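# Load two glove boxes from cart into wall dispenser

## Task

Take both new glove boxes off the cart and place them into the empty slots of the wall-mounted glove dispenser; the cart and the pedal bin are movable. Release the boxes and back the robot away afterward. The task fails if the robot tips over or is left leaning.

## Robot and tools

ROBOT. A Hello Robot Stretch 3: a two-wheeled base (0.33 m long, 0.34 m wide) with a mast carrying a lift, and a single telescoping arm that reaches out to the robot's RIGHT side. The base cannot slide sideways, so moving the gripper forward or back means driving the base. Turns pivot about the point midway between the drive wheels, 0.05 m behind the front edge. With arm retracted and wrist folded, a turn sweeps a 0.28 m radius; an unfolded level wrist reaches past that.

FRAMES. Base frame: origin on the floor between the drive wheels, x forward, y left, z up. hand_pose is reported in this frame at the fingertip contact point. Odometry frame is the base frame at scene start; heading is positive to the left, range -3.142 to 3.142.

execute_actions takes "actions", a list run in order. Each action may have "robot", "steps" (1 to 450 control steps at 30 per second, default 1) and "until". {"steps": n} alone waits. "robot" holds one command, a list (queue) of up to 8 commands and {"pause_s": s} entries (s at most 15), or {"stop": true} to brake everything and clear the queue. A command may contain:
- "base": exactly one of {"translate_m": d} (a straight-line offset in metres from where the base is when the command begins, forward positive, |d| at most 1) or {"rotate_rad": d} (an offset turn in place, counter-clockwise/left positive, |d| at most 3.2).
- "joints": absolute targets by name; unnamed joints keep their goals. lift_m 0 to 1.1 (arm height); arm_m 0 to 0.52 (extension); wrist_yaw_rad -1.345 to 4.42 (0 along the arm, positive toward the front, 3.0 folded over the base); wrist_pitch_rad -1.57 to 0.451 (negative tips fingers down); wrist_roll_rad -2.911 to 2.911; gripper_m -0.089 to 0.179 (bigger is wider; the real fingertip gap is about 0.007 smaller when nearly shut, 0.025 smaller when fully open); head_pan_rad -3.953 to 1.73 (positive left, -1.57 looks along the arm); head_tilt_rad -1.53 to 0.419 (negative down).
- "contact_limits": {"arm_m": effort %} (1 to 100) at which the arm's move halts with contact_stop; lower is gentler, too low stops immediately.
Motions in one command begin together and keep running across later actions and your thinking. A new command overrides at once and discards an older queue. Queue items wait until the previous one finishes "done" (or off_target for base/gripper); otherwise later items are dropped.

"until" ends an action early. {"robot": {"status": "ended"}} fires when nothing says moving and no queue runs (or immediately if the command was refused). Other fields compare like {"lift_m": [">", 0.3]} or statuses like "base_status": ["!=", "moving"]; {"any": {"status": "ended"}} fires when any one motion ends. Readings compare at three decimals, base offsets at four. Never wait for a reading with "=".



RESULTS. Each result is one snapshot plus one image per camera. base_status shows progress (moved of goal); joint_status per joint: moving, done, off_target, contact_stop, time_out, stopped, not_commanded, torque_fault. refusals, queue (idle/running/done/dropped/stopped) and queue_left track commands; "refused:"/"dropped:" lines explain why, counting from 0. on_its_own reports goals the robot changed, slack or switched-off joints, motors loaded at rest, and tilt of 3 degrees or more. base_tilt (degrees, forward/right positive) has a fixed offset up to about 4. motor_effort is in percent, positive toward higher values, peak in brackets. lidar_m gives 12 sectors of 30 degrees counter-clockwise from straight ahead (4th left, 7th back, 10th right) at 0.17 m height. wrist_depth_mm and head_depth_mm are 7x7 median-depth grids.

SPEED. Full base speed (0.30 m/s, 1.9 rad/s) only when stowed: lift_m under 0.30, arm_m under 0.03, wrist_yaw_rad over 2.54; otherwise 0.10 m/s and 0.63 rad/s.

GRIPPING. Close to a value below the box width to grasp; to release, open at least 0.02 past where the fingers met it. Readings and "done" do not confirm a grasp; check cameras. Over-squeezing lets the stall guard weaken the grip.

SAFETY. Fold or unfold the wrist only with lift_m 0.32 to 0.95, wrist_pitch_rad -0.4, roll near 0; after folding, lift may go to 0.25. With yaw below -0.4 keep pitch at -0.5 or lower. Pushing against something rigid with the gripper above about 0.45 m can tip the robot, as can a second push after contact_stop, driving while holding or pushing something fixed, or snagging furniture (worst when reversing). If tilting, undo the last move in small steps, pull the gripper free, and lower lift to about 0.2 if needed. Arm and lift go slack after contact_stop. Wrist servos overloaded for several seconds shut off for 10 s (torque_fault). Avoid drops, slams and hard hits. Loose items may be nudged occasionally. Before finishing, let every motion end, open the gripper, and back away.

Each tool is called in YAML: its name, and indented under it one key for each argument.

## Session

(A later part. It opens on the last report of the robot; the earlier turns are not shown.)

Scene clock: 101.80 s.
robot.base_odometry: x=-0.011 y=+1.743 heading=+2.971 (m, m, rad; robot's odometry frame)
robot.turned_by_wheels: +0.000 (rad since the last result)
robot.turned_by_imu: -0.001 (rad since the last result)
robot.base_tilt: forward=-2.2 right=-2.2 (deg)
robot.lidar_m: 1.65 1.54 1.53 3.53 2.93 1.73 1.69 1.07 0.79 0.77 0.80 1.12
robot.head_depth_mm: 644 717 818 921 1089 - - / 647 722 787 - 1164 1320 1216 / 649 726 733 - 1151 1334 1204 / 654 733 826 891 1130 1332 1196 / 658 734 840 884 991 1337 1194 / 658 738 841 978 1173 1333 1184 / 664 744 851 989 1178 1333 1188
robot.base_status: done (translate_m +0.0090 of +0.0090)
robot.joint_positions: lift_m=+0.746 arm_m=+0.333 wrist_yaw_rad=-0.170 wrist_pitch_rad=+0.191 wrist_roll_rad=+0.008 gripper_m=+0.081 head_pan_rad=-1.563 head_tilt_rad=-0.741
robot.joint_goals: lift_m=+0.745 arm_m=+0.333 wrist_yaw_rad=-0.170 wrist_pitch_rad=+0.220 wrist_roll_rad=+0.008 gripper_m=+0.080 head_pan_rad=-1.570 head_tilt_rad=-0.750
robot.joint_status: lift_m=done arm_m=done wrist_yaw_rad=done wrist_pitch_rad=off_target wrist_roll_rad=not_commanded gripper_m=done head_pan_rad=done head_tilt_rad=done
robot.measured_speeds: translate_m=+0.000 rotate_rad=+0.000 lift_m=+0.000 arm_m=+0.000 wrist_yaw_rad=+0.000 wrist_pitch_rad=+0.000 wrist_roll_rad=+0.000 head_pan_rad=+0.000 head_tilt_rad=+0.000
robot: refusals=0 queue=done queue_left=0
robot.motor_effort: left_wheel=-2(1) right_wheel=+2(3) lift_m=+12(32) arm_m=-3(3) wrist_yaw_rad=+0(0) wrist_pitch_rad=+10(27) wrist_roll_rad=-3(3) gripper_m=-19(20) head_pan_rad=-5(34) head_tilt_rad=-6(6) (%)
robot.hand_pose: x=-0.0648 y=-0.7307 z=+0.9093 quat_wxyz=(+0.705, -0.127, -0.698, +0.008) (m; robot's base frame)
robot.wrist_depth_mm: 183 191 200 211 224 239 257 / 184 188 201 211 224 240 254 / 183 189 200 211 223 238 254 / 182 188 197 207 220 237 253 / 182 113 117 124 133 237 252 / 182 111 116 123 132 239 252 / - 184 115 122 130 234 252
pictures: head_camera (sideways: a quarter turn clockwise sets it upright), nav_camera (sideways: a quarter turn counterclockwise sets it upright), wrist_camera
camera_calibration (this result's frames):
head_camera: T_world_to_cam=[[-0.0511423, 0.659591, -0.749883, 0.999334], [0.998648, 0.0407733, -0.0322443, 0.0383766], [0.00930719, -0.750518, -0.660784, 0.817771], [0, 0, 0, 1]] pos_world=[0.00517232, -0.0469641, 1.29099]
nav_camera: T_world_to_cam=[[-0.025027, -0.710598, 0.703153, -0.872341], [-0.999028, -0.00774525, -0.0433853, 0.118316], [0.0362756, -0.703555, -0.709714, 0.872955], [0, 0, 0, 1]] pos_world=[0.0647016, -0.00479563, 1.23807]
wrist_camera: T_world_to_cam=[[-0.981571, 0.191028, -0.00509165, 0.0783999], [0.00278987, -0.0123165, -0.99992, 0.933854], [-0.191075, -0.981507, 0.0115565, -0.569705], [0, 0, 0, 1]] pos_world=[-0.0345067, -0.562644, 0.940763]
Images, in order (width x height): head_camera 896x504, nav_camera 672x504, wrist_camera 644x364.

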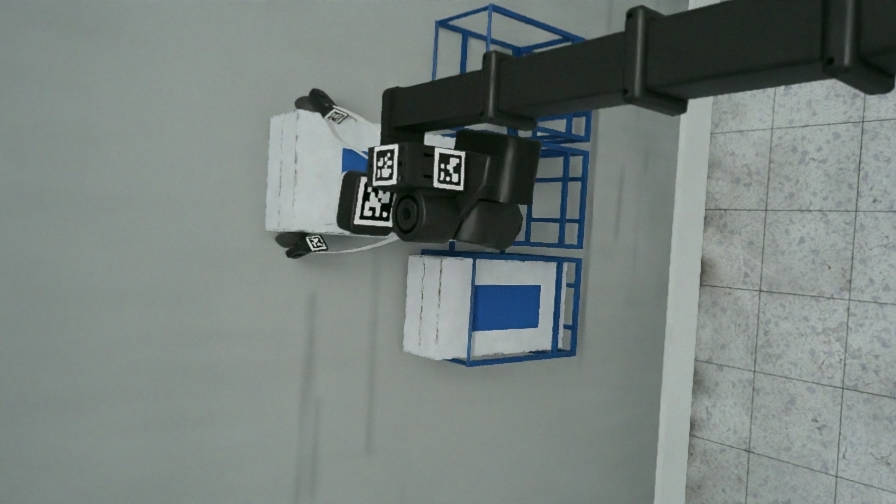

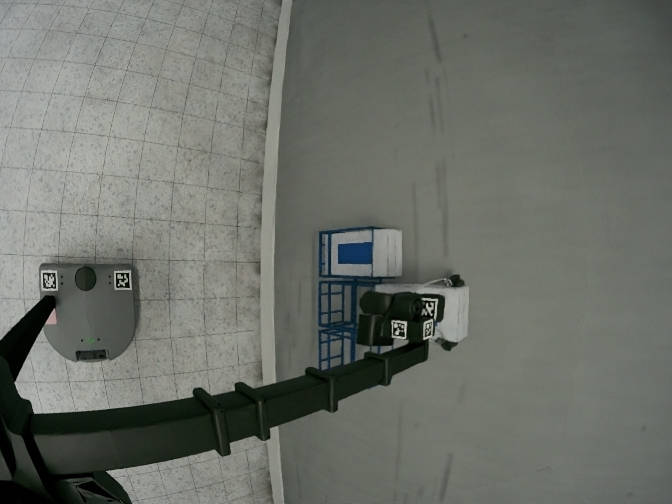

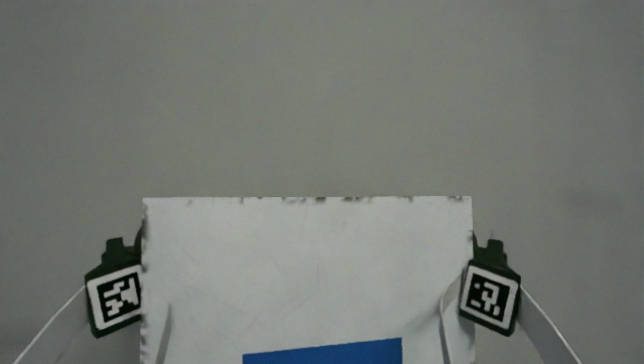

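execute_actions:
  actions:
    - {"robot":{"joints":{"lift_m":0.79}},"steps":200,"until":{"robot":{"status":"ended"}}}
    - {"robot":{"base":{"translate_m":-0.010}},"steps":200,"until":{"robot":{"status":"ended"}}}
    - {"robot":{"joints":{"lift_m":0.745}},"steps":200,"until":{"robot":{"status":"ended"}}}

Scene clock: 105.23 s.
robot.base_odometry: x=-0.001 y=+1.741 heading=+2.971 (m, m, rad; robot's odometry frame)
robot.turned_by_wheels: +0.000 (rad since the last result)
robot.turned_by_imu: -0.001 (rad since the last result)
robot.base_tilt: forward=-2.2 right=-2.2 (deg)
robot.lidar_m: 1.66 1.54 1.52 3.53 2.91 1.72 1.68 1.07 0.79 0.77 0.81 1.12
robot.head_depth_mm: 644 718 810 921 1081 - - / 644 721 783 - 1156 1329 1208 / 650 725 743 - 1171 1334 1210 / 650 731 807 888 1125 1328 1201 / 656 734 835 882 986 1341 1197 / 660 736 840 957 1173 1331 1191 / 664 744 844 985 1183 1346 1186
robot.base_status: done (translate_m -0.0100 of -0.0100)
robot.joint_positions: lift_m=+0.745 arm_m=+0.333 wrist_yaw_rad=-0.168 wrist_pitch_rad=+0.140 wrist_roll_rad=+0.005 gripper_m=+0.081 head_pan_rad=-1.563 head_tilt_rad=-0.741
robot.joint_goals: lift_m=+0.745 arm_m=+0.333 wrist_yaw_rad=-0.170 wrist_pitch_rad=+0.220 wrist_roll_rad=+0.005 gripper_m=+0.080 head_pan_rad=-1.570 head_tilt_rad=-0.750
robot.joint_status: lift_m=done arm_m=done wrist_yaw_rad=done wrist_pitch_rad=off_target wrist_roll_rad=not_commanded gripper_m=done head_pan_rad=done head_tilt_rad=done
robot.measured_speeds: translate_m=+0.000 rotate_rad=+0.000 lift_m=+0.000 arm_m=+0.000 wrist_yaw_rad=+0.000 wrist_pitch_rad=+0.000 wrist_roll_rad=+0.000 head_pan_rad=+0.000 head_tilt_rad=+0.000
robot: refusals=0 queue=done queue_left=0
robot.motor_effort: left_wheel=-1(4) right_wheel=+0(5) lift_m=+15(33) arm_m=-2(2) wrist_yaw_rad=-1(2) wrist_pitch_rad=+26(27) wrist_roll_rad=-2(3) gripper_m=-19(18) head_pan_rad=-5(5) head_tilt_rad=-6(6) (%)
robot.hand_pose: x=-0.0644 y=-0.7317 z=+0.8961 quat_wxyz=(+0.706, -0.108, -0.700, -0.010) (m; robot's base frame)
robot.wrist_depth_mm: 177 184 194 203 215 229 246 / 176 185 195 205 215 230 244 / 179 185 194 205 218 232 247 / 179 186 195 205 216 233 248 / 180 112 116 123 132 234 249 / 181 111 116 123 132 239 250 / - 112 116 123 132 235 254
pictures: head_camera (sideways: a quarter turn clockwise sets it upright), nav_camera (sideways: a quarter turn counterclockwise sets it upright), wrist_camera
camera_calibration (this result's frames):
head_camera: T_world_to_cam=[[-0.0510965, 0.659594, -0.749883, 0.999333], [0.998651, 0.0407039, -0.0322443, 0.0383766], [0.00925503, -0.750519, -0.660784, 0.817771], [0, 0, 0, 1]] pos_world=[0.00516906, -0.046964, 1.29099]
nav_camera: T_world_to_cam=[[-0.0250764, -0.710597, 0.703152, -0.872341], [-0.999029, -0.00767582, -0.0433853, 0.118316], [0.0362267, -0.703558, -0.709714, 0.872956], [0, 0, 0, 1]] pos_world=[0.0647013, -0.0047997, 1.23807]
wrist_camera: T_world_to_cam=[[-0.981865, 0.189579, -0.000575075, 0.0737888], [0.00796578, 0.0382251, -0.999237, 0.957328], [-0.189413, -0.981121, -0.039042, -0.524746], [0, 0, 0, 1]] pos_world=[-0.0345689, -0.565423, 0.936154]
Images, in order (width x height): head_camera 896x504, nav_camera 672x504, wrist_camera 644x364.

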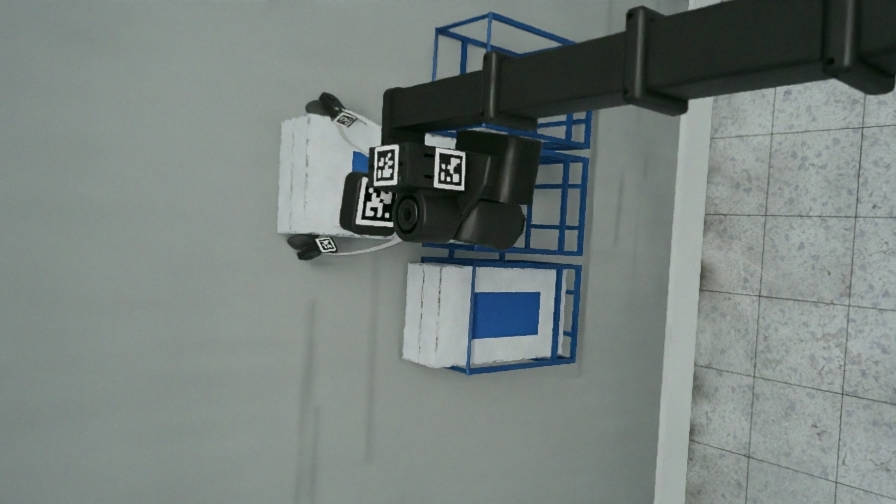

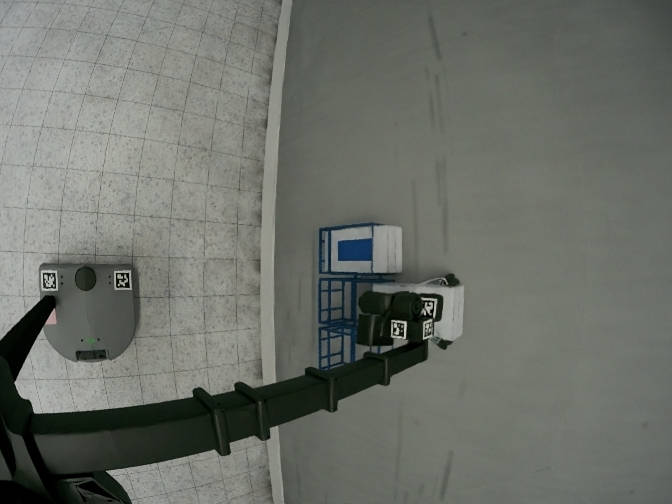

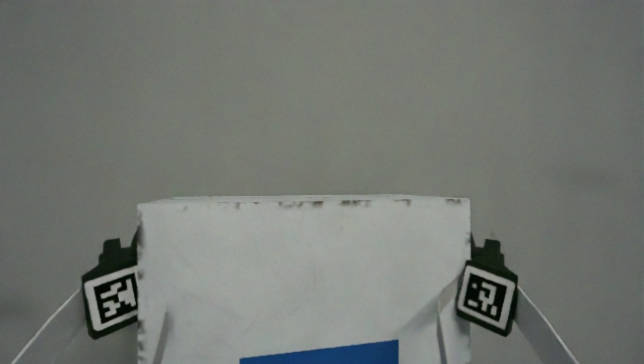

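execute_actions:
  actions:
    - {"robot":{"joints":{"lift_m":0.63}},"steps":200,"until":{"robot":{"status":"ended"}}}

Scene clock: 107.10 s.
robot.base_odometry: x=-0.001 y=+1.741 heading=+2.971 (m, m, rad; robot's odometry frame)
robot.turned_by_wheels: +0.000 (rad since the last result)
robot.turned_by_imu: -0.001 (rad since the last result)
robot.base_tilt: forward=-2.2 right=-2.2 (deg)
robot.lidar_m: 1.66 1.54 1.53 3.52 2.92 1.71 1.68 1.07 0.79 0.77 0.80 1.12
robot.head_depth_mm: 642 717 815 938 1083 1322 1218 / 644 720 820 927 1058 - - / 649 725 827 813 - 1326 1210 / 656 732 829 881 1187 1326 1202 / 655 736 835 882 989 1331 1197 / 658 738 840 960 1164 1331 1196 / 663 743 846 984 1180 1340 1192
robot.base_status: done (translate_m -0.0100 of -0.0100)
robot.joint_positions: lift_m=+0.630 arm_m=+0.333 wrist_yaw_rad=-0.168 wrist_pitch_rad=+0.140 wrist_roll_rad=+0.005 gripper_m=+0.081 head_pan_rad=-1.563 head_tilt_rad=-0.741
robot.joint_goals: lift_m=+0.630 arm_m=+0.333 wrist_yaw_rad=-0.170 wrist_pitch_rad=+0.220 wrist_roll_rad=+0.005 gripper_m=+0.080 head_pan_rad=-1.570 head_tilt_rad=-0.750
robot.joint_status: lift_m=done arm_m=done wrist_yaw_rad=done wrist_pitch_rad=off_target wrist_roll_rad=not_commanded gripper_m=done head_pan_rad=done head_tilt_rad=done
robot.measured_speeds: translate_m=+0.000 rotate_rad=+0.000 lift_m=+0.000 arm_m=+0.000 wrist_yaw_rad=+0.000 wrist_pitch_rad=+0.000 wrist_roll_rad=+0.000 head_pan_rad=+0.000 head_tilt_rad=+0.000
robot: refusals=0 queue=done queue_left=0
robot.motor_effort: left_wheel=+0(0) right_wheel=+0(0) lift_m=+15(16) arm_m=-2(3) wrist_yaw_rad=-2(2) wrist_pitch_rad=+26(26) wrist_roll_rad=-1(1) gripper_m=-18(19) head_pan_rad=-5(5) head_tilt_rad=-6(6) (%)
robot.hand_pose: x=-0.0644 y=-0.7317 z=+0.7811 quat_wxyz=(+0.706, -0.108, -0.700, -0.010) (m; robot's base frame)
robot.wrist_depth_mm: 178 183 194 203 213 228 243 / 177 185 193 206 215 229 242 / 179 186 195 206 217 232 245 / 179 186 195 206 218 233 248 / 180 112 116 124 133 237 252 / 181 111 116 123 132 239 253 / - 112 116 124 132 233 255
pictures: head_camera (sideways: a quarter turn clockwise sets it upright), nav_camera (sideways: a quarter turn counterclockwise sets it upright), wrist_camera
camera_calibration (this result's frames):
head_camera: T_world_to_cam=[[-0.0510962, 0.659594, -0.749883, 0.999333], [0.998651, 0.0407036, -0.0322443, 0.0383766], [0.00925476, -0.750519, -0.660784, 0.817771], [0, 0, 0, 1]] pos_world=[0.00516904, -0.046964, 1.29099]
nav_camera: T_world_to_cam=[[-0.0250767, -0.710597, 0.703152, -0.872341], [-0.999029, -0.00767545, -0.0433853, 0.118316], [0.0362265, -0.703558, -0.709714, 0.872956], [0, 0, 0, 1]] pos_world=[0.0647013, -0.00479971, 1.23807]
wrist_camera: T_world_to_cam=[[-0.981865, 0.189581, -0.000564138, 0.0737151], [0.00795544, 0.0382289, -0.999237, 0.842406], [-0.189415, -0.981121, -0.0390438, -0.529235], [0, 0, 0, 1]] pos_world=[-0.0345683, -0.565423, 0.821141]
Images, in order (width x height): head_camera 896x504, nav_camera 672x504, wrist_camera 644x364.

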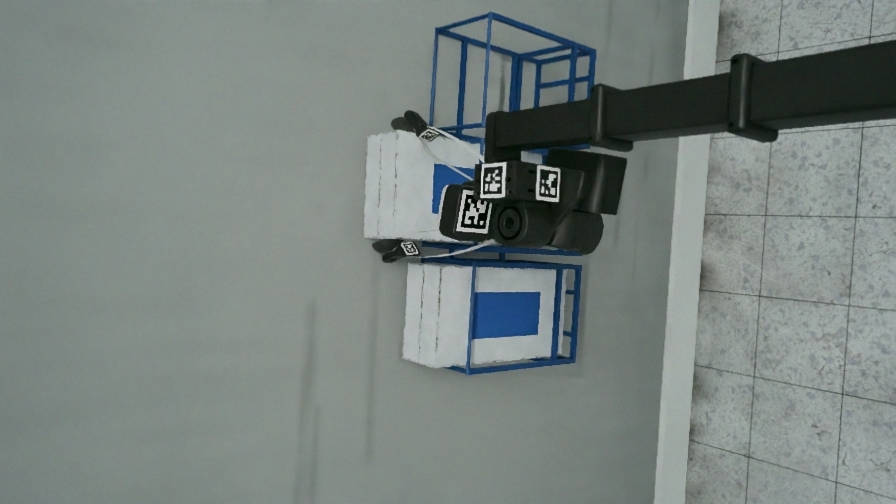

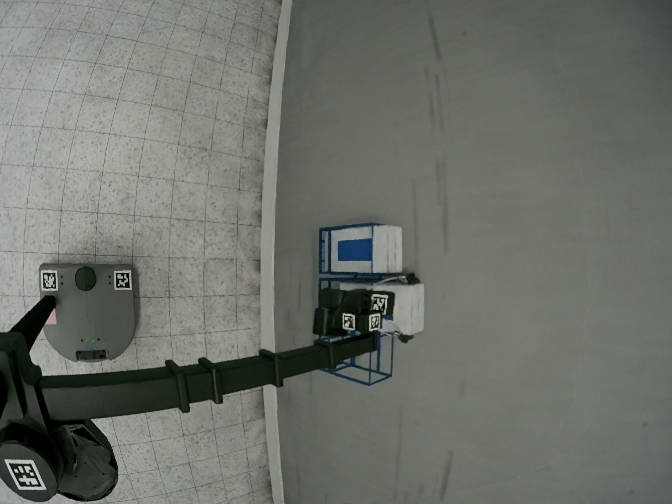

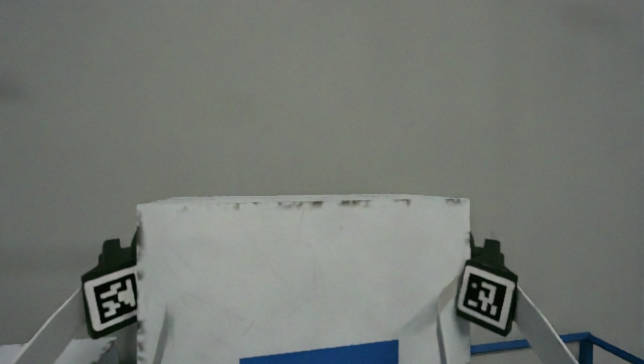

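execute_actions:
  actions:
    - {"robot":{"joints":{"lift_m":0.598}},"steps":200,"until":{"robot":{"status":"ended"}}}

zoom_image:
  camera: "head_camera"
  region: [350,80,600,380]

Scene clock: 108.23 s.
robot.base_odometry: x=-0.001 y=+1.741 heading=+2.971 (m, m, rad; robot's odometry frame)
robot.turned_by_wheels: +0.000 (rad since the last result)
robot.turned_by_imu: +0.000 (rad since the last result)
robot.base_tilt: forward=-2.2 right=-2.3 (deg)
robot.lidar_m: 1.66 1.54 1.53 3.52 2.91 1.72 1.68 1.07 0.80 0.77 0.81 1.12
robot.head_depth_mm: 640 718 813 934 1081 1324 1216 / 645 722 818 928 1097 - - / 649 727 821 849 - 1321 1204 / 651 728 830 869 976 1319 1195 / 654 733 837 886 990 1335 1198 / 659 740 840 963 1170 1332 1194 / 661 743 848 985 1186 1335 1189
robot.base_status: done (translate_m -0.0100 of -0.0100)
robot.joint_positions: lift_m=+0.598 arm_m=+0.333 wrist_yaw_rad=-0.168 wrist_pitch_rad=+0.141 wrist_roll_rad=+0.005 gripper_m=+0.081 head_pan_rad=-1.563 head_tilt_rad=-0.741
robot.joint_goals: lift_m=+0.598 arm_m=+0.333 wrist_yaw_rad=-0.170 wrist_pitch_rad=+0.220 wrist_roll_rad=+0.005 gripper_m=+0.080 head_pan_rad=-1.570 head_tilt_rad=-0.750
robot.joint_status: lift_m=done arm_m=done wrist_yaw_rad=done wrist_pitch_rad=off_target wrist_roll_rad=not_commanded gripper_m=done head_pan_rad=done head_tilt_rad=done
robot.measured_speeds: translate_m=+0.000 rotate_rad=+0.000 lift_m=+0.000 arm_m=+0.000 wrist_yaw_rad=+0.000 wrist_pitch_rad=+0.000 wrist_roll_rad=+0.000 head_pan_rad=+0.000 head_tilt_rad=+0.000
robot: refusals=0 queue=done queue_left=0
robot.motor_effort: left_wheel=+0(0) right_wheel=-1(0) lift_m=+15(15) arm_m=-2(3) wrist_yaw_rad=-1(2) wrist_pitch_rad=+26(26) wrist_roll_rad=-1(1) gripper_m=-19(19) head_pan_rad=-5(5) head_tilt_rad=-6(6) (%)
robot.hand_pose: x=-0.0644 y=-0.7317 z=+0.7492 quat_wxyz=(+0.706, -0.108, -0.700, -0.010) (m; robot's base frame)
robot.wrist_depth_mm: 176 183 194 204 215 228 244 / 177 184 195 204 217 230 244 / 178 185 195 207 217 232 246 / 179 185 196 205 218 234 249 / 180 112 117 124 132 236 250 / 180 111 116 123 133 239 248 / - 112 116 123 132 237 255
pictures: head_camera (sideways: a quarter turn clockwise sets it upright), nav_camera (sideways: a quarter turn counterclockwise sets it upright), wrist_camera
camera_calibration (this result's frames):
head_camera: T_world_to_cam=[[-0.0510963, 0.659594, -0.749883, 0.999333], [0.998651, 0.0407037, -0.0322443, 0.0383766], [0.00925485, -0.750519, -0.660784, 0.817771], [0, 0, 0, 1]] pos_world=[0.00516904, -0.046964, 1.29099]
nav_camera: T_world_to_cam=[[-0.0250766, -0.710597, 0.703153, -0.872341], [-0.999029, -0.00767558, -0.0433853, 0.118316], [0.0362265, -0.703558, -0.709714, 0.872956], [0, 0, 0, 1]] pos_world=[0.0647013, -0.00479972, 1.23807]
wrist_camera: T_world_to_cam=[[-0.981865, 0.189582, -0.000571848, 0.0737036], [0.00788433, 0.0378196, -0.999253, 0.810263], [-0.189419, -0.981136, -0.0386284, -0.530797], [0, 0, 0, 1]] pos_world=[-0.0345647, -0.565401, 0.789196]
Images, in order (width x height): head_camera 896x504, nav_camera 672x504, wrist_camera 644x364.

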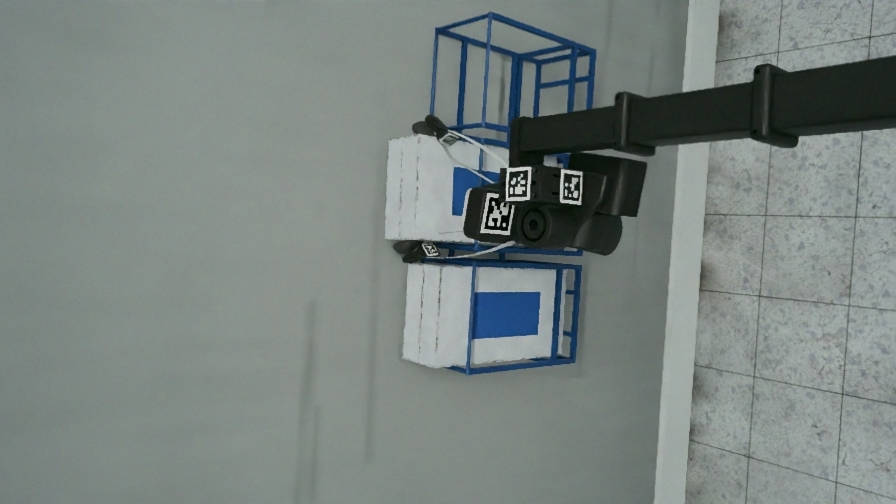

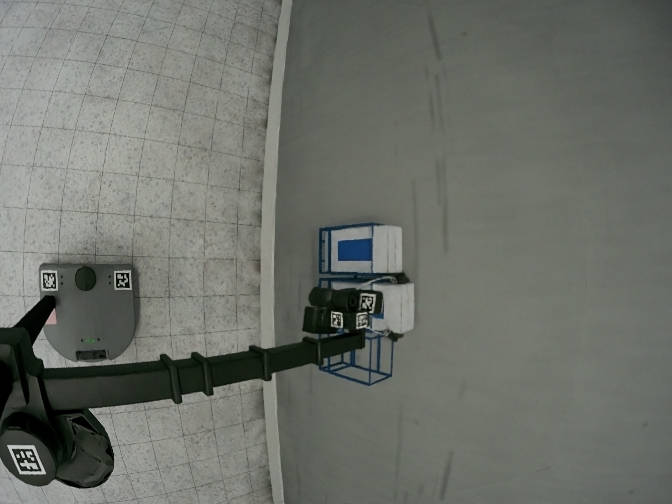

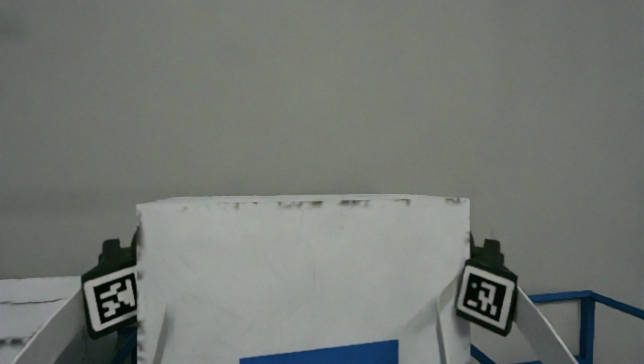

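Region (350, 80, 600, 380) of head_camera's 896x504 image, scaled by 1.680, with more detail than that image has.

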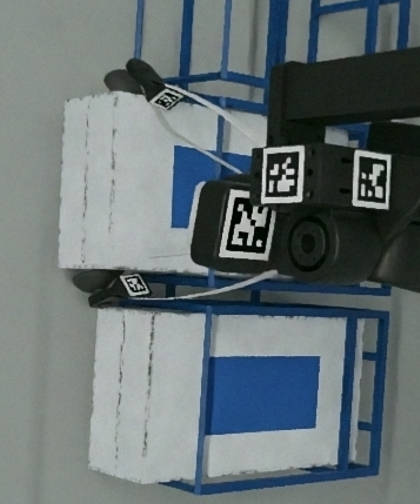

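execute_actions:
  actions:
    - {"robot":[{"joints":{"lift_m":0.588}},{"joints":{"gripper_m":0.17}},{"pause_s":0.5}],"steps":200,"until":{"robot":{"status":"ended"}}}

Scene clock: 110.97 s.
robot.base_odometry: x=-0.001 y=+1.741 heading=+2.971 (m, m, rad; robot's odometry frame)
robot.turned_by_wheels: +0.000 (rad since the last result)
robot.turned_by_imu: -0.001 (rad since the last result)
robot.base_tilt: forward=-2.2 right=-2.2 (deg)
robot.lidar_m: 1.66 1.54 1.53 3.52 2.91 1.72 1.67 1.07 0.79 0.77 0.80 1.12
robot.head_depth_mm: 643 718 813 936 1080 1328 1216 / 647 722 815 926 1092 1310 - / 649 726 828 866 - 1326 1203 / 651 731 829 888 982 1333 1201 / 655 732 837 888 993 1334 1202 / 660 740 838 954 1171 1328 1201 / 664 746 848 985 1177 1341 1200
robot.base_status: done (translate_m -0.0100 of -0.0100)
robot.joint_positions: lift_m=+0.588 arm_m=+0.333 wrist_yaw_rad=-0.170 wrist_pitch_rad=+0.197 wrist_roll_rad=+0.005 gripper_m=+0.170 head_pan_rad=-1.563 head_tilt_rad=-0.741
robot.joint_goals: lift_m=+0.588 arm_m=+0.333 wrist_yaw_rad=-0.170 wrist_pitch_rad=+0.220 wrist_roll_rad=+0.005 gripper_m=+0.170 head_pan_rad=-1.570 head_tilt_rad=-0.750
robot.joint_status: lift_m=done arm_m=done wrist_yaw_rad=done wrist_pitch_rad=off_target wrist_roll_rad=not_commanded gripper_m=done head_pan_rad=done head_tilt_rad=done
robot.measured_speeds: translate_m=+0.000 rotate_rad=+0.000 lift_m=+0.000 arm_m=+0.000 wrist_yaw_rad=+0.000 wrist_pitch_rad=+0.000 wrist_roll_rad=+0.000 head_pan_rad=+0.000 head_tilt_rad=+0.000
robot: refusals=0 queue=done queue_left=0
robot.motor_effort: left_wheel=-2(1) right_wheel=+2(2) lift_m=+15(16) arm_m=-2(2) wrist_yaw_rad=+0(3) wrist_pitch_rad=+7(26) wrist_roll_rad=-2(3) gripper_m=+1(85) head_pan_rad=-5(6) head_tilt_rad=-6(6) (%)
robot.hand_pose: x=-0.0646 y=-0.7306 z=+0.7536 quat_wxyz=(+0.706, -0.129, -0.697, +0.010) (m; robot's base frame)
robot.wrist_depth_mm: 184 191 202 212 224 240 257 / 183 190 201 212 225 239 257 / 183 191 201 212 225 238 254 / 180 189 200 210 223 238 255 / 179 190 198 210 221 239 252 / - 190 194 171 215 - 253 / - 118 110 111 115 227 251
pictures: head_camera (sideways: a quarter turn clockwise sets it upright), nav_camera (sideways: a quarter turn counterclockwise sets it upright), wrist_camera
camera_calibration (this result's frames):
head_camera: T_world_to_cam=[[-0.0510962, 0.659594, -0.749883, 0.999333], [0.998651, 0.0407035, -0.0322443, 0.0383766], [0.00925467, -0.750519, -0.660784, 0.817771], [0, 0, 0, 1]] pos_world=[0.00516903, -0.046964, 1.29099]
nav_camera: T_world_to_cam=[[-0.0250768, -0.710597, 0.703153, -0.872341], [-0.999029, -0.00767534, -0.0433853, 0.118316], [0.0362264, -0.703558, -0.709714, 0.872956], [0, 0, 0, 1]] pos_world=[0.0647013, -0.00479973, 1.23807]
wrist_camera: T_world_to_cam=[[-0.981557, 0.191151, -0.00251174, 0.075849], [-0.000921654, -0.0178706, -0.99984, 0.77387], [-0.191165, -0.981398, 0.0177172, -0.572313], [0, 0, 0, 1]] pos_world=[-0.034243, -0.562336, 0.784076]
Images, in order (width x height): head_camera 896x504, nav_camera 672x504, wrist_camera 644x364.

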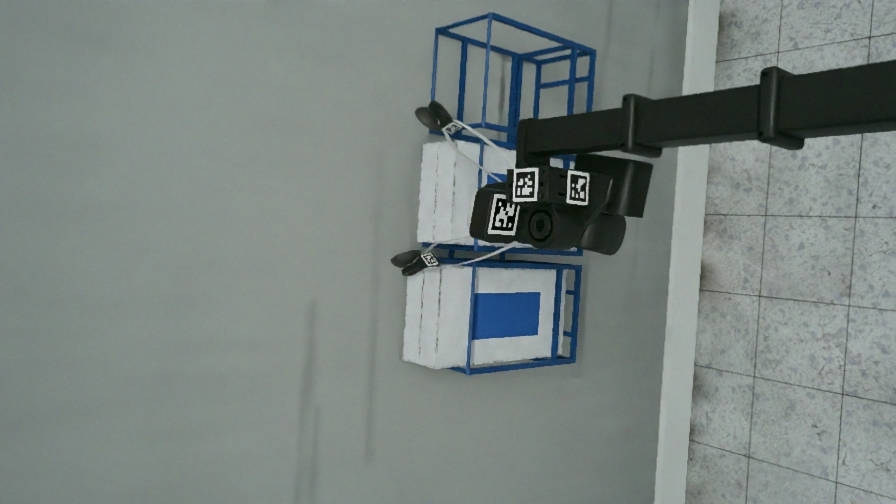

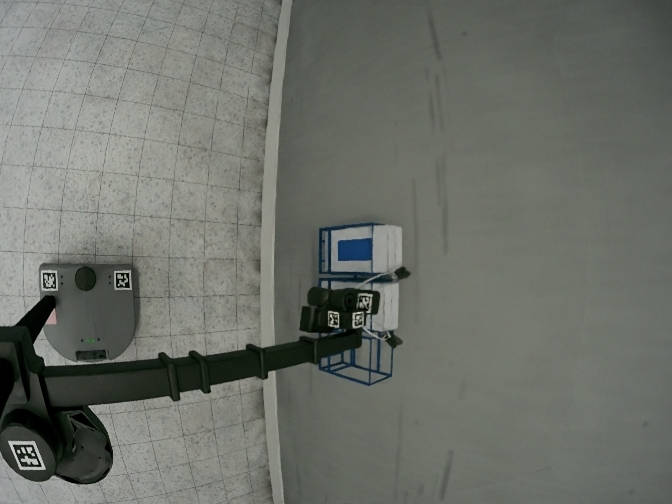

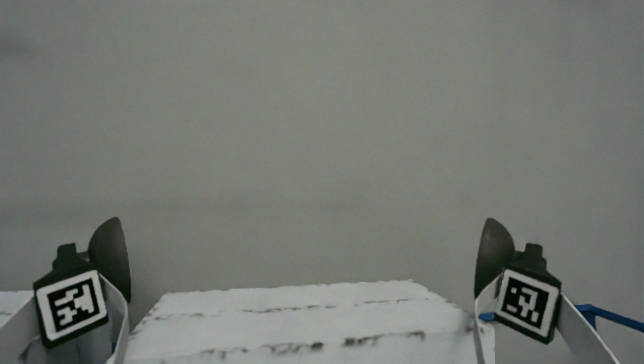

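execute_actions:
  actions:
    - {"robot":[{"joints":{"lift_m":0.66}},{"joints":{"arm_m":0.0,"lift_m":0.76,"wrist_pitch_rad":0.0,"wrist_yaw_rad":0.0,"gripper_m":0.179},"base":{"rotate_rad":-0.278}},{"base":{"translate_m":-1.0}},{"base":{"translate_m":-0.185}},{"base":{"rotate_rad":-1.32},"joints":{"head_pan_rad":-1.5,"head_tilt_rad":-0.7}}],"steps":450,"until":{"robot":{"status":"ended"}}}
    - {"steps":400,"until":{"robot":{"status":"ended"}}}

Scene clock: 133.87 s.
robot.base_odometry: x=+1.067 y=+1.228 heading=+1.374 (m, m, rad; robot's odometry frame)
robot.turned_by_wheels: -1.598 (rad since the last result)
robot.turned_by_imu: -1.581 (rad since the last result)
robot.base_tilt: forward=-2.2 right=-2.2 (deg)
robot.lidar_m: 1.07 1.11 1.51 2.80 2.54 3.11 3.23 1.37 0.54 0.53 1.00 1.11
robot.head_depth_mm: 799 887 1005 978 841 982 1132 / 809 897 1006 975 839 990 1140 / 810 905 981 802 833 1028 - / 820 914 970 810 837 1018 1162 / 822 922 1036 1173 1319 1315 1188 / 834 930 1045 1204 1412 1397 1213 / 838 934 1062 1228 1433 1396 1211
robot.base_status: done (rotate_rad -1.3199 of -1.3200)
robot.joint_positions: lift_m=+0.759 arm_m=+0.000 wrist_yaw_rad=-0.002 wrist_pitch_rad=-0.018 wrist_roll_rad=+0.004 gripper_m=+0.179 head_pan_rad=-1.507 head_tilt_rad=-0.705
robot.joint_goals: lift_m=+0.760 arm_m=+0.000 wrist_yaw_rad=+0.000 wrist_pitch_rad=+0.000 wrist_roll_rad=+0.004 gripper_m=+0.179 head_pan_rad=-1.500 head_tilt_rad=-0.700
robot.joint_status: lift_m=done arm_m=done wrist_yaw_rad=done wrist_pitch_rad=done wrist_roll_rad=not_commanded gripper_m=done head_pan_rad=done head_tilt_rad=done
robot.measured_speeds: translate_m=+0.000 rotate_rad=+0.000 lift_m=+0.000 arm_m=+0.000 wrist_yaw_rad=+0.000 wrist_pitch_rad=+0.000 wrist_roll_rad=+0.000 head_pan_rad=+0.000 head_tilt_rad=+0.000
robot: refusals=0 queue=done queue_left=0
robot.motor_effort: left_wheel=+2(6) right_wheel=-2(7) lift_m=+29(28) arm_m=-3(3) wrist_yaw_rad=+2(2) wrist_pitch_rad=+7(9) wrist_roll_rad=-1(2) gripper_m=+0(51) head_pan_rad=+4(17) head_tilt_rad=+3(11) (%)
robot.hand_pose: x=-0.0219 y=-0.4011 z=+0.8694 quat_wxyz=(+0.706, +0.006, -0.708, -0.007) (m; robot's base frame)
robot.wrist_depth_mm: 644 658 669 681 688 695 722 / 686 688 701 708 726 724 725 / 717 707 719 716 745 752 770 / 715 722 434 430 759 763 795 / 730 764 442 443 668 787 812 / - 772 457 461 571 578 845 / 811 760 420 431 430 328 329
pictures: head_camera (sideways: a quarter turn clockwise sets it upright), nav_camera (sideways: a quarter turn counterclockwise sets it upright), wrist_camera
camera_calibration (this result's frames):
head_camera: T_world_to_cam=[[-0.0861229, 0.62821, -0.773263, 1.03002], [0.994891, 0.0952678, -0.03341, 0.0399188], [0.0526785, -0.772189, -0.633205, 0.781632], [0, 0, 0, 1]] pos_world=[0.00781837, -0.0473045, 1.29274]
nav_camera: T_world_to_cam=[[0.0130252, -0.685044, 0.728385, -0.905457], [-0.996938, -0.0650638, -0.0433647, 0.118278], [0.0770983, -0.725591, -0.683794, 0.838994], [0, 0, 0, 1]] pos_world=[0.0650249, -0.0038163, 1.23835]
wrist_camera: T_world_to_cam=[[-0.999689, 0.0247114, 0.00343408, -0.0172522], [0.00148802, 0.196456, -0.980511, 0.964784], [-0.0249045, -0.980201, -0.196432, -0.0524984], [0, 0, 0, 1]] pos_world=[-0.0199899, -0.24057, 0.935728]
Images, in order (width x height): head_camera 896x504, nav_camera 672x504, wrist_camera 644x364.

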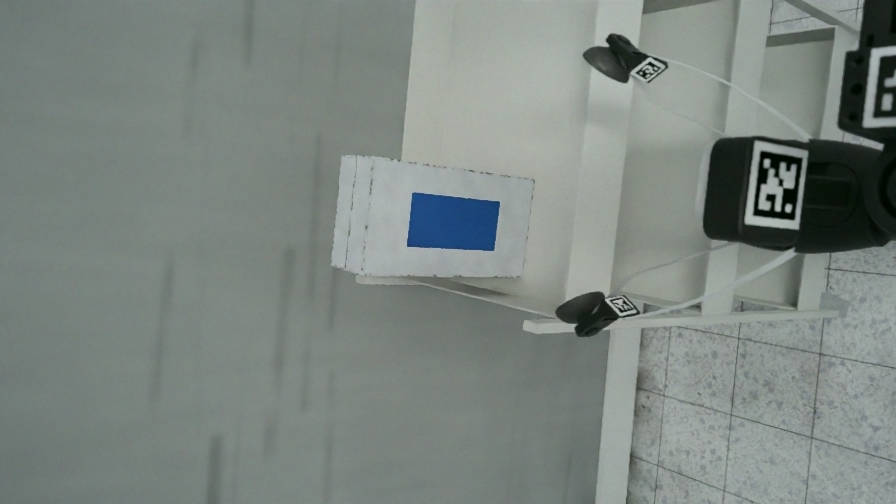

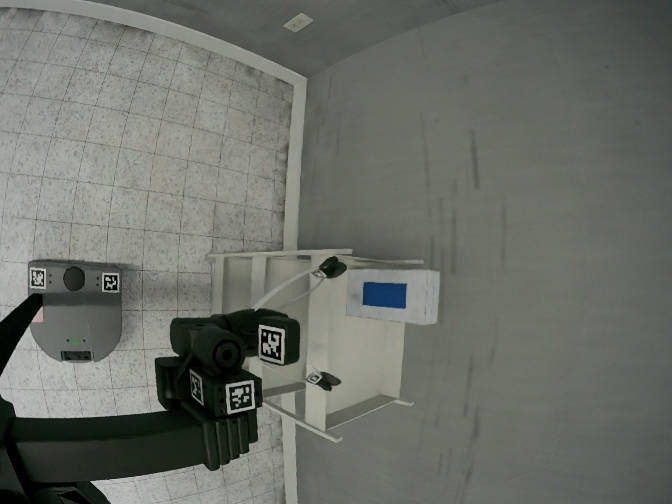

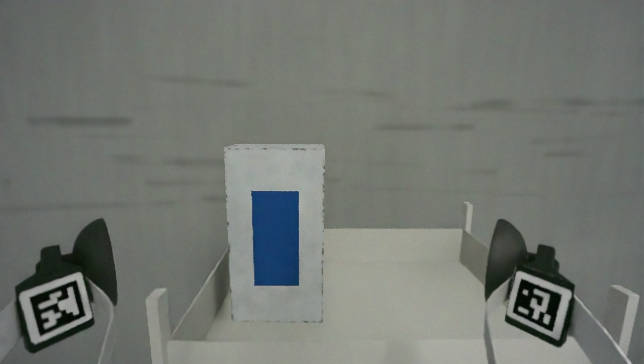

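execute_actions:
  actions:
    - {"robot":[{"base":{"translate_m":0.047},"joints":{"lift_m":0.75}},{"joints":{"arm_m":0.33}}],"steps":450,"until":{"robot":{"status":"ended"}}}

Scene clock: 139.83 s.
robot.base_odometry: x=+1.076 y=+1.274 heading=+1.374 (m, m, rad; robot's odometry frame)
robot.turned_by_wheels: +0.000 (rad since the last result)
robot.turned_by_imu: -0.002 (rad since the last result)
robot.base_tilt: forward=-2.2 right=-2.2 (deg)
robot.lidar_m: 1.02 1.06 1.44 2.80 2.69 3.09 3.28 1.37 0.55 0.52 0.99 1.06
robot.head_depth_mm: 797 886 996 986 - - - / 806 893 988 - 758 994 1166 / 812 903 965 - 815 1000 1156 / 822 907 1015 1011 785 996 1154 / 823 919 1036 1194 1403 1410 1210 / 832 927 1041 1207 1421 1401 1211 / 839 933 1058 1220 1444 1396 1212
robot.base_status: done (translate_m +0.0470 of +0.0470)
robot.joint_positions: lift_m=+0.751 arm_m=+0.330 wrist_yaw_rad=-0.002 wrist_pitch_rad=-0.018 wrist_roll_rad=+0.004 gripper_m=+0.179 head_pan_rad=-1.507 head_tilt_rad=-0.705
robot.joint_goals: lift_m=+0.750 arm_m=+0.330 wrist_yaw_rad=+0.000 wrist_pitch_rad=+0.000 wrist_roll_rad=+0.004 gripper_m=+0.179 head_pan_rad=-1.500 head_tilt_rad=-0.700
robot.joint_status: lift_m=done arm_m=done wrist_yaw_rad=done wrist_pitch_rad=done wrist_roll_rad=not_commanded gripper_m=done head_pan_rad=done head_tilt_rad=done
robot.measured_speeds: translate_m=+0.000 rotate_rad=+0.000 lift_m=+0.000 arm_m=+0.000 wrist_yaw_rad=+0.000 wrist_pitch_rad=+0.000 wrist_roll_rad=+0.000 head_pan_rad=+0.000 head_tilt_rad=+0.000
robot: refusals=0 queue=done queue_left=0
robot.motor_effort: left_wheel=+2(7) right_wheel=-1(4) lift_m=+12(29) arm_m=+4(4) wrist_yaw_rad=+1(2) wrist_pitch_rad=+6(6) wrist_roll_rad=-1(1) gripper_m=+0(0) head_pan_rad=+5(5) head_tilt_rad=+2(2) (%)
robot.hand_pose: x=-0.0219 y=-0.7304 z=+0.8604 quat_wxyz=(+0.706, +0.006, -0.708, -0.007) (m; robot's base frame)
robot.wrist_depth_mm: 347 352 363 366 367 377 387 / 366 366 372 376 385 387 393 / 369 373 382 391 393 397 406 / 385 391 125 127 128 411 419 / 389 395 119 119 119 120 433 / - 410 120 120 120 121 450 / 414 422 121 122 122 123 331
pictures: head_camera (sideways: a quarter turn clockwise sets it upright), nav_camera (sideways: a quarter turn counterclockwise sets it upright), wrist_camera
camera_calibration (this result's frames):
head_camera: T_world_to_cam=[[-0.0861217, 0.628183, -0.773284, 1.03005], [0.994891, 0.0952673, -0.0334111, 0.0399202], [0.0526804, -0.772211, -0.633178, 0.781597], [0, 0, 0, 1]] pos_world=[0.00781842, -0.0473049, 1.29274]
nav_camera: T_world_to_cam=[[0.0130241, -0.685019, 0.728409, -0.905488], [-0.996938, -0.065066, -0.0433647, 0.118278], [0.0771003, -0.725614, -0.683769, 0.838961], [0, 0, 0, 1]] pos_world=[0.065025, -0.00381844, 1.23835]
wrist_camera: T_world_to_cam=[[-0.999691, 0.0246145, 0.00351397, -0.00919938], [0.00139478, 0.196621, -0.980479, 1.02072], [-0.0248249, -0.980171, -0.196595, -0.376874], [0, 0, 0, 1]] pos_world=[-0.0199761, -0.56987, 0.926738]
Images, in order (width x height): head_camera 896x504, nav_camera 672x504, wrist_camera 644x364.

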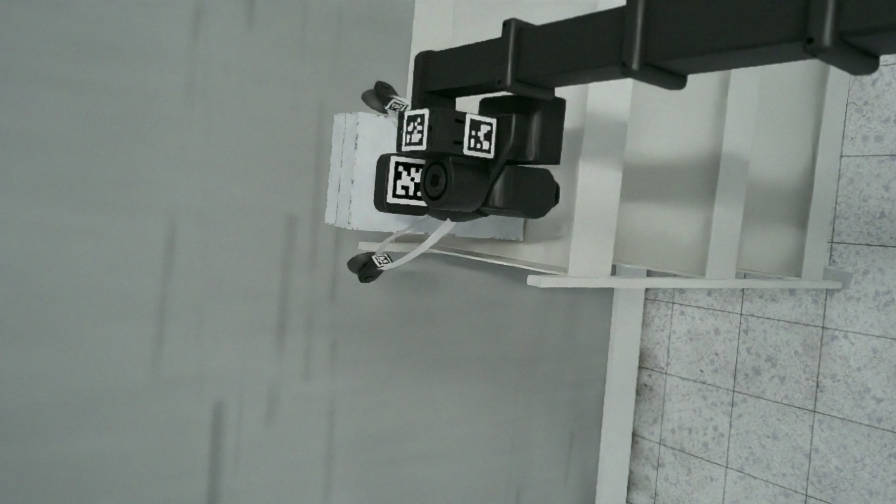

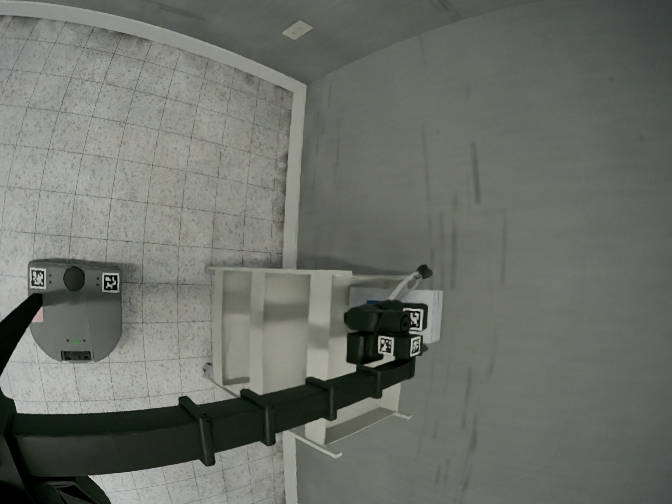

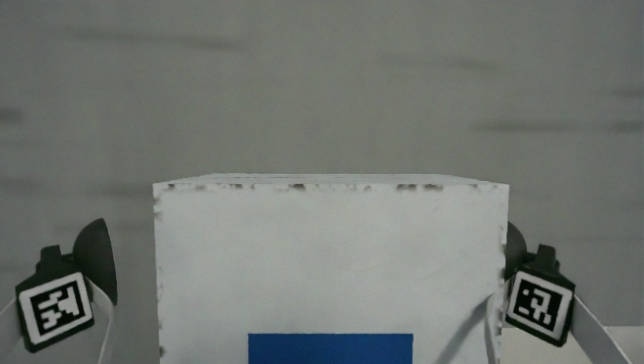

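execute_actions:
  actions:
    - {"robot":[{"base":{"translate_m":-0.016},"joints":{"lift_m":0.757}},{"joints":{"arm_m":0.352}},{"joints":{"gripper_m":0.08}},{"pause_s":1},{"joints":{"lift_m":0.93}}],"steps":450,"until":{"robot":{"status":"ended"}}}
    - {"robot":{"joints":{"arm_m":0.0,"wrist_pitch_rad":0.06,"head_pan_rad":-1.0}},"steps":200,"until":{"robot":{"status":"ended"}}}

Scene clock: 150.23 s.
robot.base_odometry: x=+1.073 y=+1.258 heading=+1.374 (m, m, rad; robot's odometry frame)
robot.turned_by_wheels: +0.000 (rad since the last result)
robot.turned_by_imu: -0.003 (rad since the last result)
robot.base_tilt: forward=-2.2 right=-2.2 (deg)
robot.lidar_m: 1.04 1.08 1.47 2.80 2.64 3.07 3.26 1.37 0.55 0.53 1.00 1.08
robot.head_depth_mm: 827 906 997 1107 1206 478 1047 / 874 959 1055 1191 1360 1432 1125 / 926 1016 1132 1287 1479 1424 1235 / 982 1087 1221 1396 1575 1413 1226 / 1041 1168 1323 1527 1654 1408 1215 / 1117 1260 1430 1662 1662 1400 1209 / 1149 1253 1373 1505 1600 1391 1209
robot.base_status: done (translate_m -0.0160 of -0.0160)
robot.joint_positions: lift_m=+0.929 arm_m=+0.000 wrist_yaw_rad=+0.001 wrist_pitch_rad=-0.025 wrist_roll_rad=+0.003 gripper_m=+0.081 head_pan_rad=-1.007 head_tilt_rad=-0.705
robot.joint_goals: lift_m=+0.930 arm_m=+0.000 wrist_yaw_rad=+0.000 wrist_pitch_rad=+0.060 wrist_roll_rad=+0.003 gripper_m=+0.080 head_pan_rad=-1.000 head_tilt_rad=-0.700
robot.joint_status: lift_m=done arm_m=done wrist_yaw_rad=done wrist_pitch_rad=off_target wrist_roll_rad=not_commanded gripper_m=done head_pan_rad=done head_tilt_rad=done
robot.measured_speeds: translate_m=+0.000 rotate_rad=+0.000 lift_m=+0.000 arm_m=+0.000 wrist_yaw_rad=+0.000 wrist_pitch_rad=+0.000 wrist_roll_rad=+0.000 head_pan_rad=+0.000 head_tilt_rad=+0.000
robot: refusals=0 queue=dropped queue_left=0
robot.motor_effort: left_wheel=+2(5) right_wheel=-2(4) lift_m=+32(34) arm_m=-3(3) wrist_yaw_rad=+0(2) wrist_pitch_rad=+27(31) wrist_roll_rad=-1(1) gripper_m=-17(93) head_pan_rad=+4(46) head_tilt_rad=+2(2) (%)
robot.hand_pose: x=-0.0213 y=-0.4009 z=+1.0376 quat_wxyz=(+0.706, +0.009, -0.708, -0.009) (m; robot's base frame)
robot.wrist_depth_mm: 647 671 666 679 683 704 699 / 666 672 682 704 715 711 734 / 703 704 715 713 741 765 751 / 733 694 720 743 761 760 789 / 721 132 128 124 120 797 795 / 754 131 129 124 121 807 832 / 763 134 129 125 121 659 878
pictures: head_camera (sideways: a quarter turn clockwise sets it upright), nav_camera (sideways: a quarter turn counterclockwise sets it upright), wrist_camera
camera_calibration (this result's frames):
head_camera: T_world_to_cam=[[-0.376786, 0.50993, -0.773307, 1.03185], [0.827366, 0.560669, -0.0334123, 0.0409436], [0.416532, -0.652397, -0.633151, 0.779341], [0, 0, 0, 1]] pos_world=[0.0302918, -0.0406877, 1.29275]
nav_camera: T_world_to_cam=[[0.339895, -0.594858, 0.728434, -0.907514], [-0.843643, -0.535151, -0.0433646, 0.117343], [0.415618, -0.599798, -0.683743, 0.836862], [0, 0, 0, 1]] pos_world=[0.0596408, 0.024903, 1.23835]
wrist_camera: T_world_to_cam=[[-0.999745, 0.0221837, 0.00428207, -0.0190926], [0.000303747, 0.202709, -0.979239, 1.1308], [-0.0225912, -0.978988, -0.202664, -0.0122639], [0, 0, 0, 1]] pos_world=[-0.0197082, -0.240805, 1.10492]
Images, in order (width x height): head_camera 896x504, nav_camera 672x504, wrist_camera 644x364.

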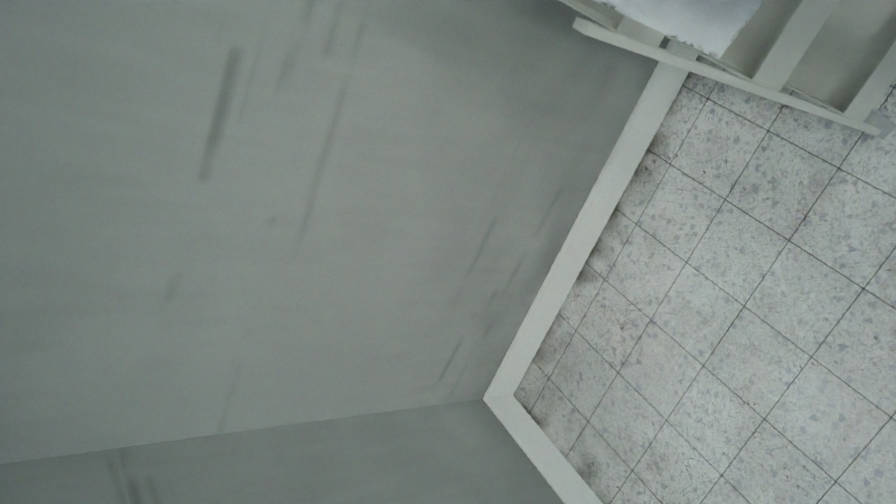

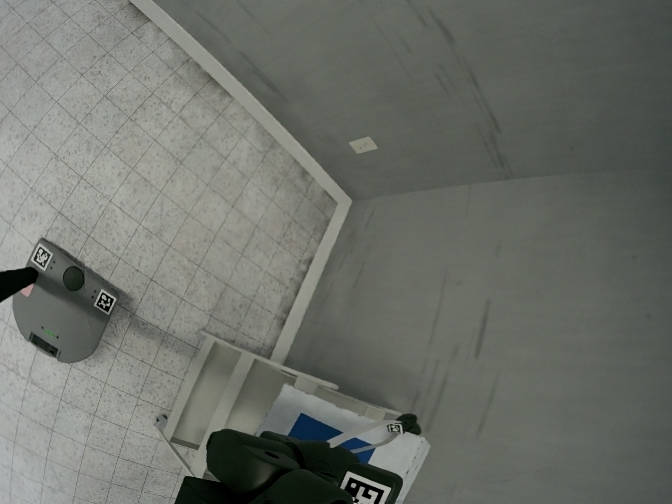

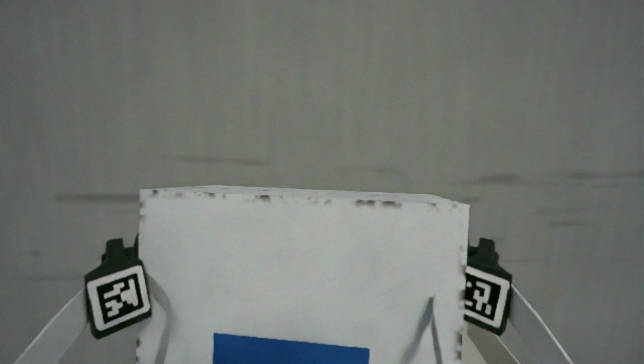

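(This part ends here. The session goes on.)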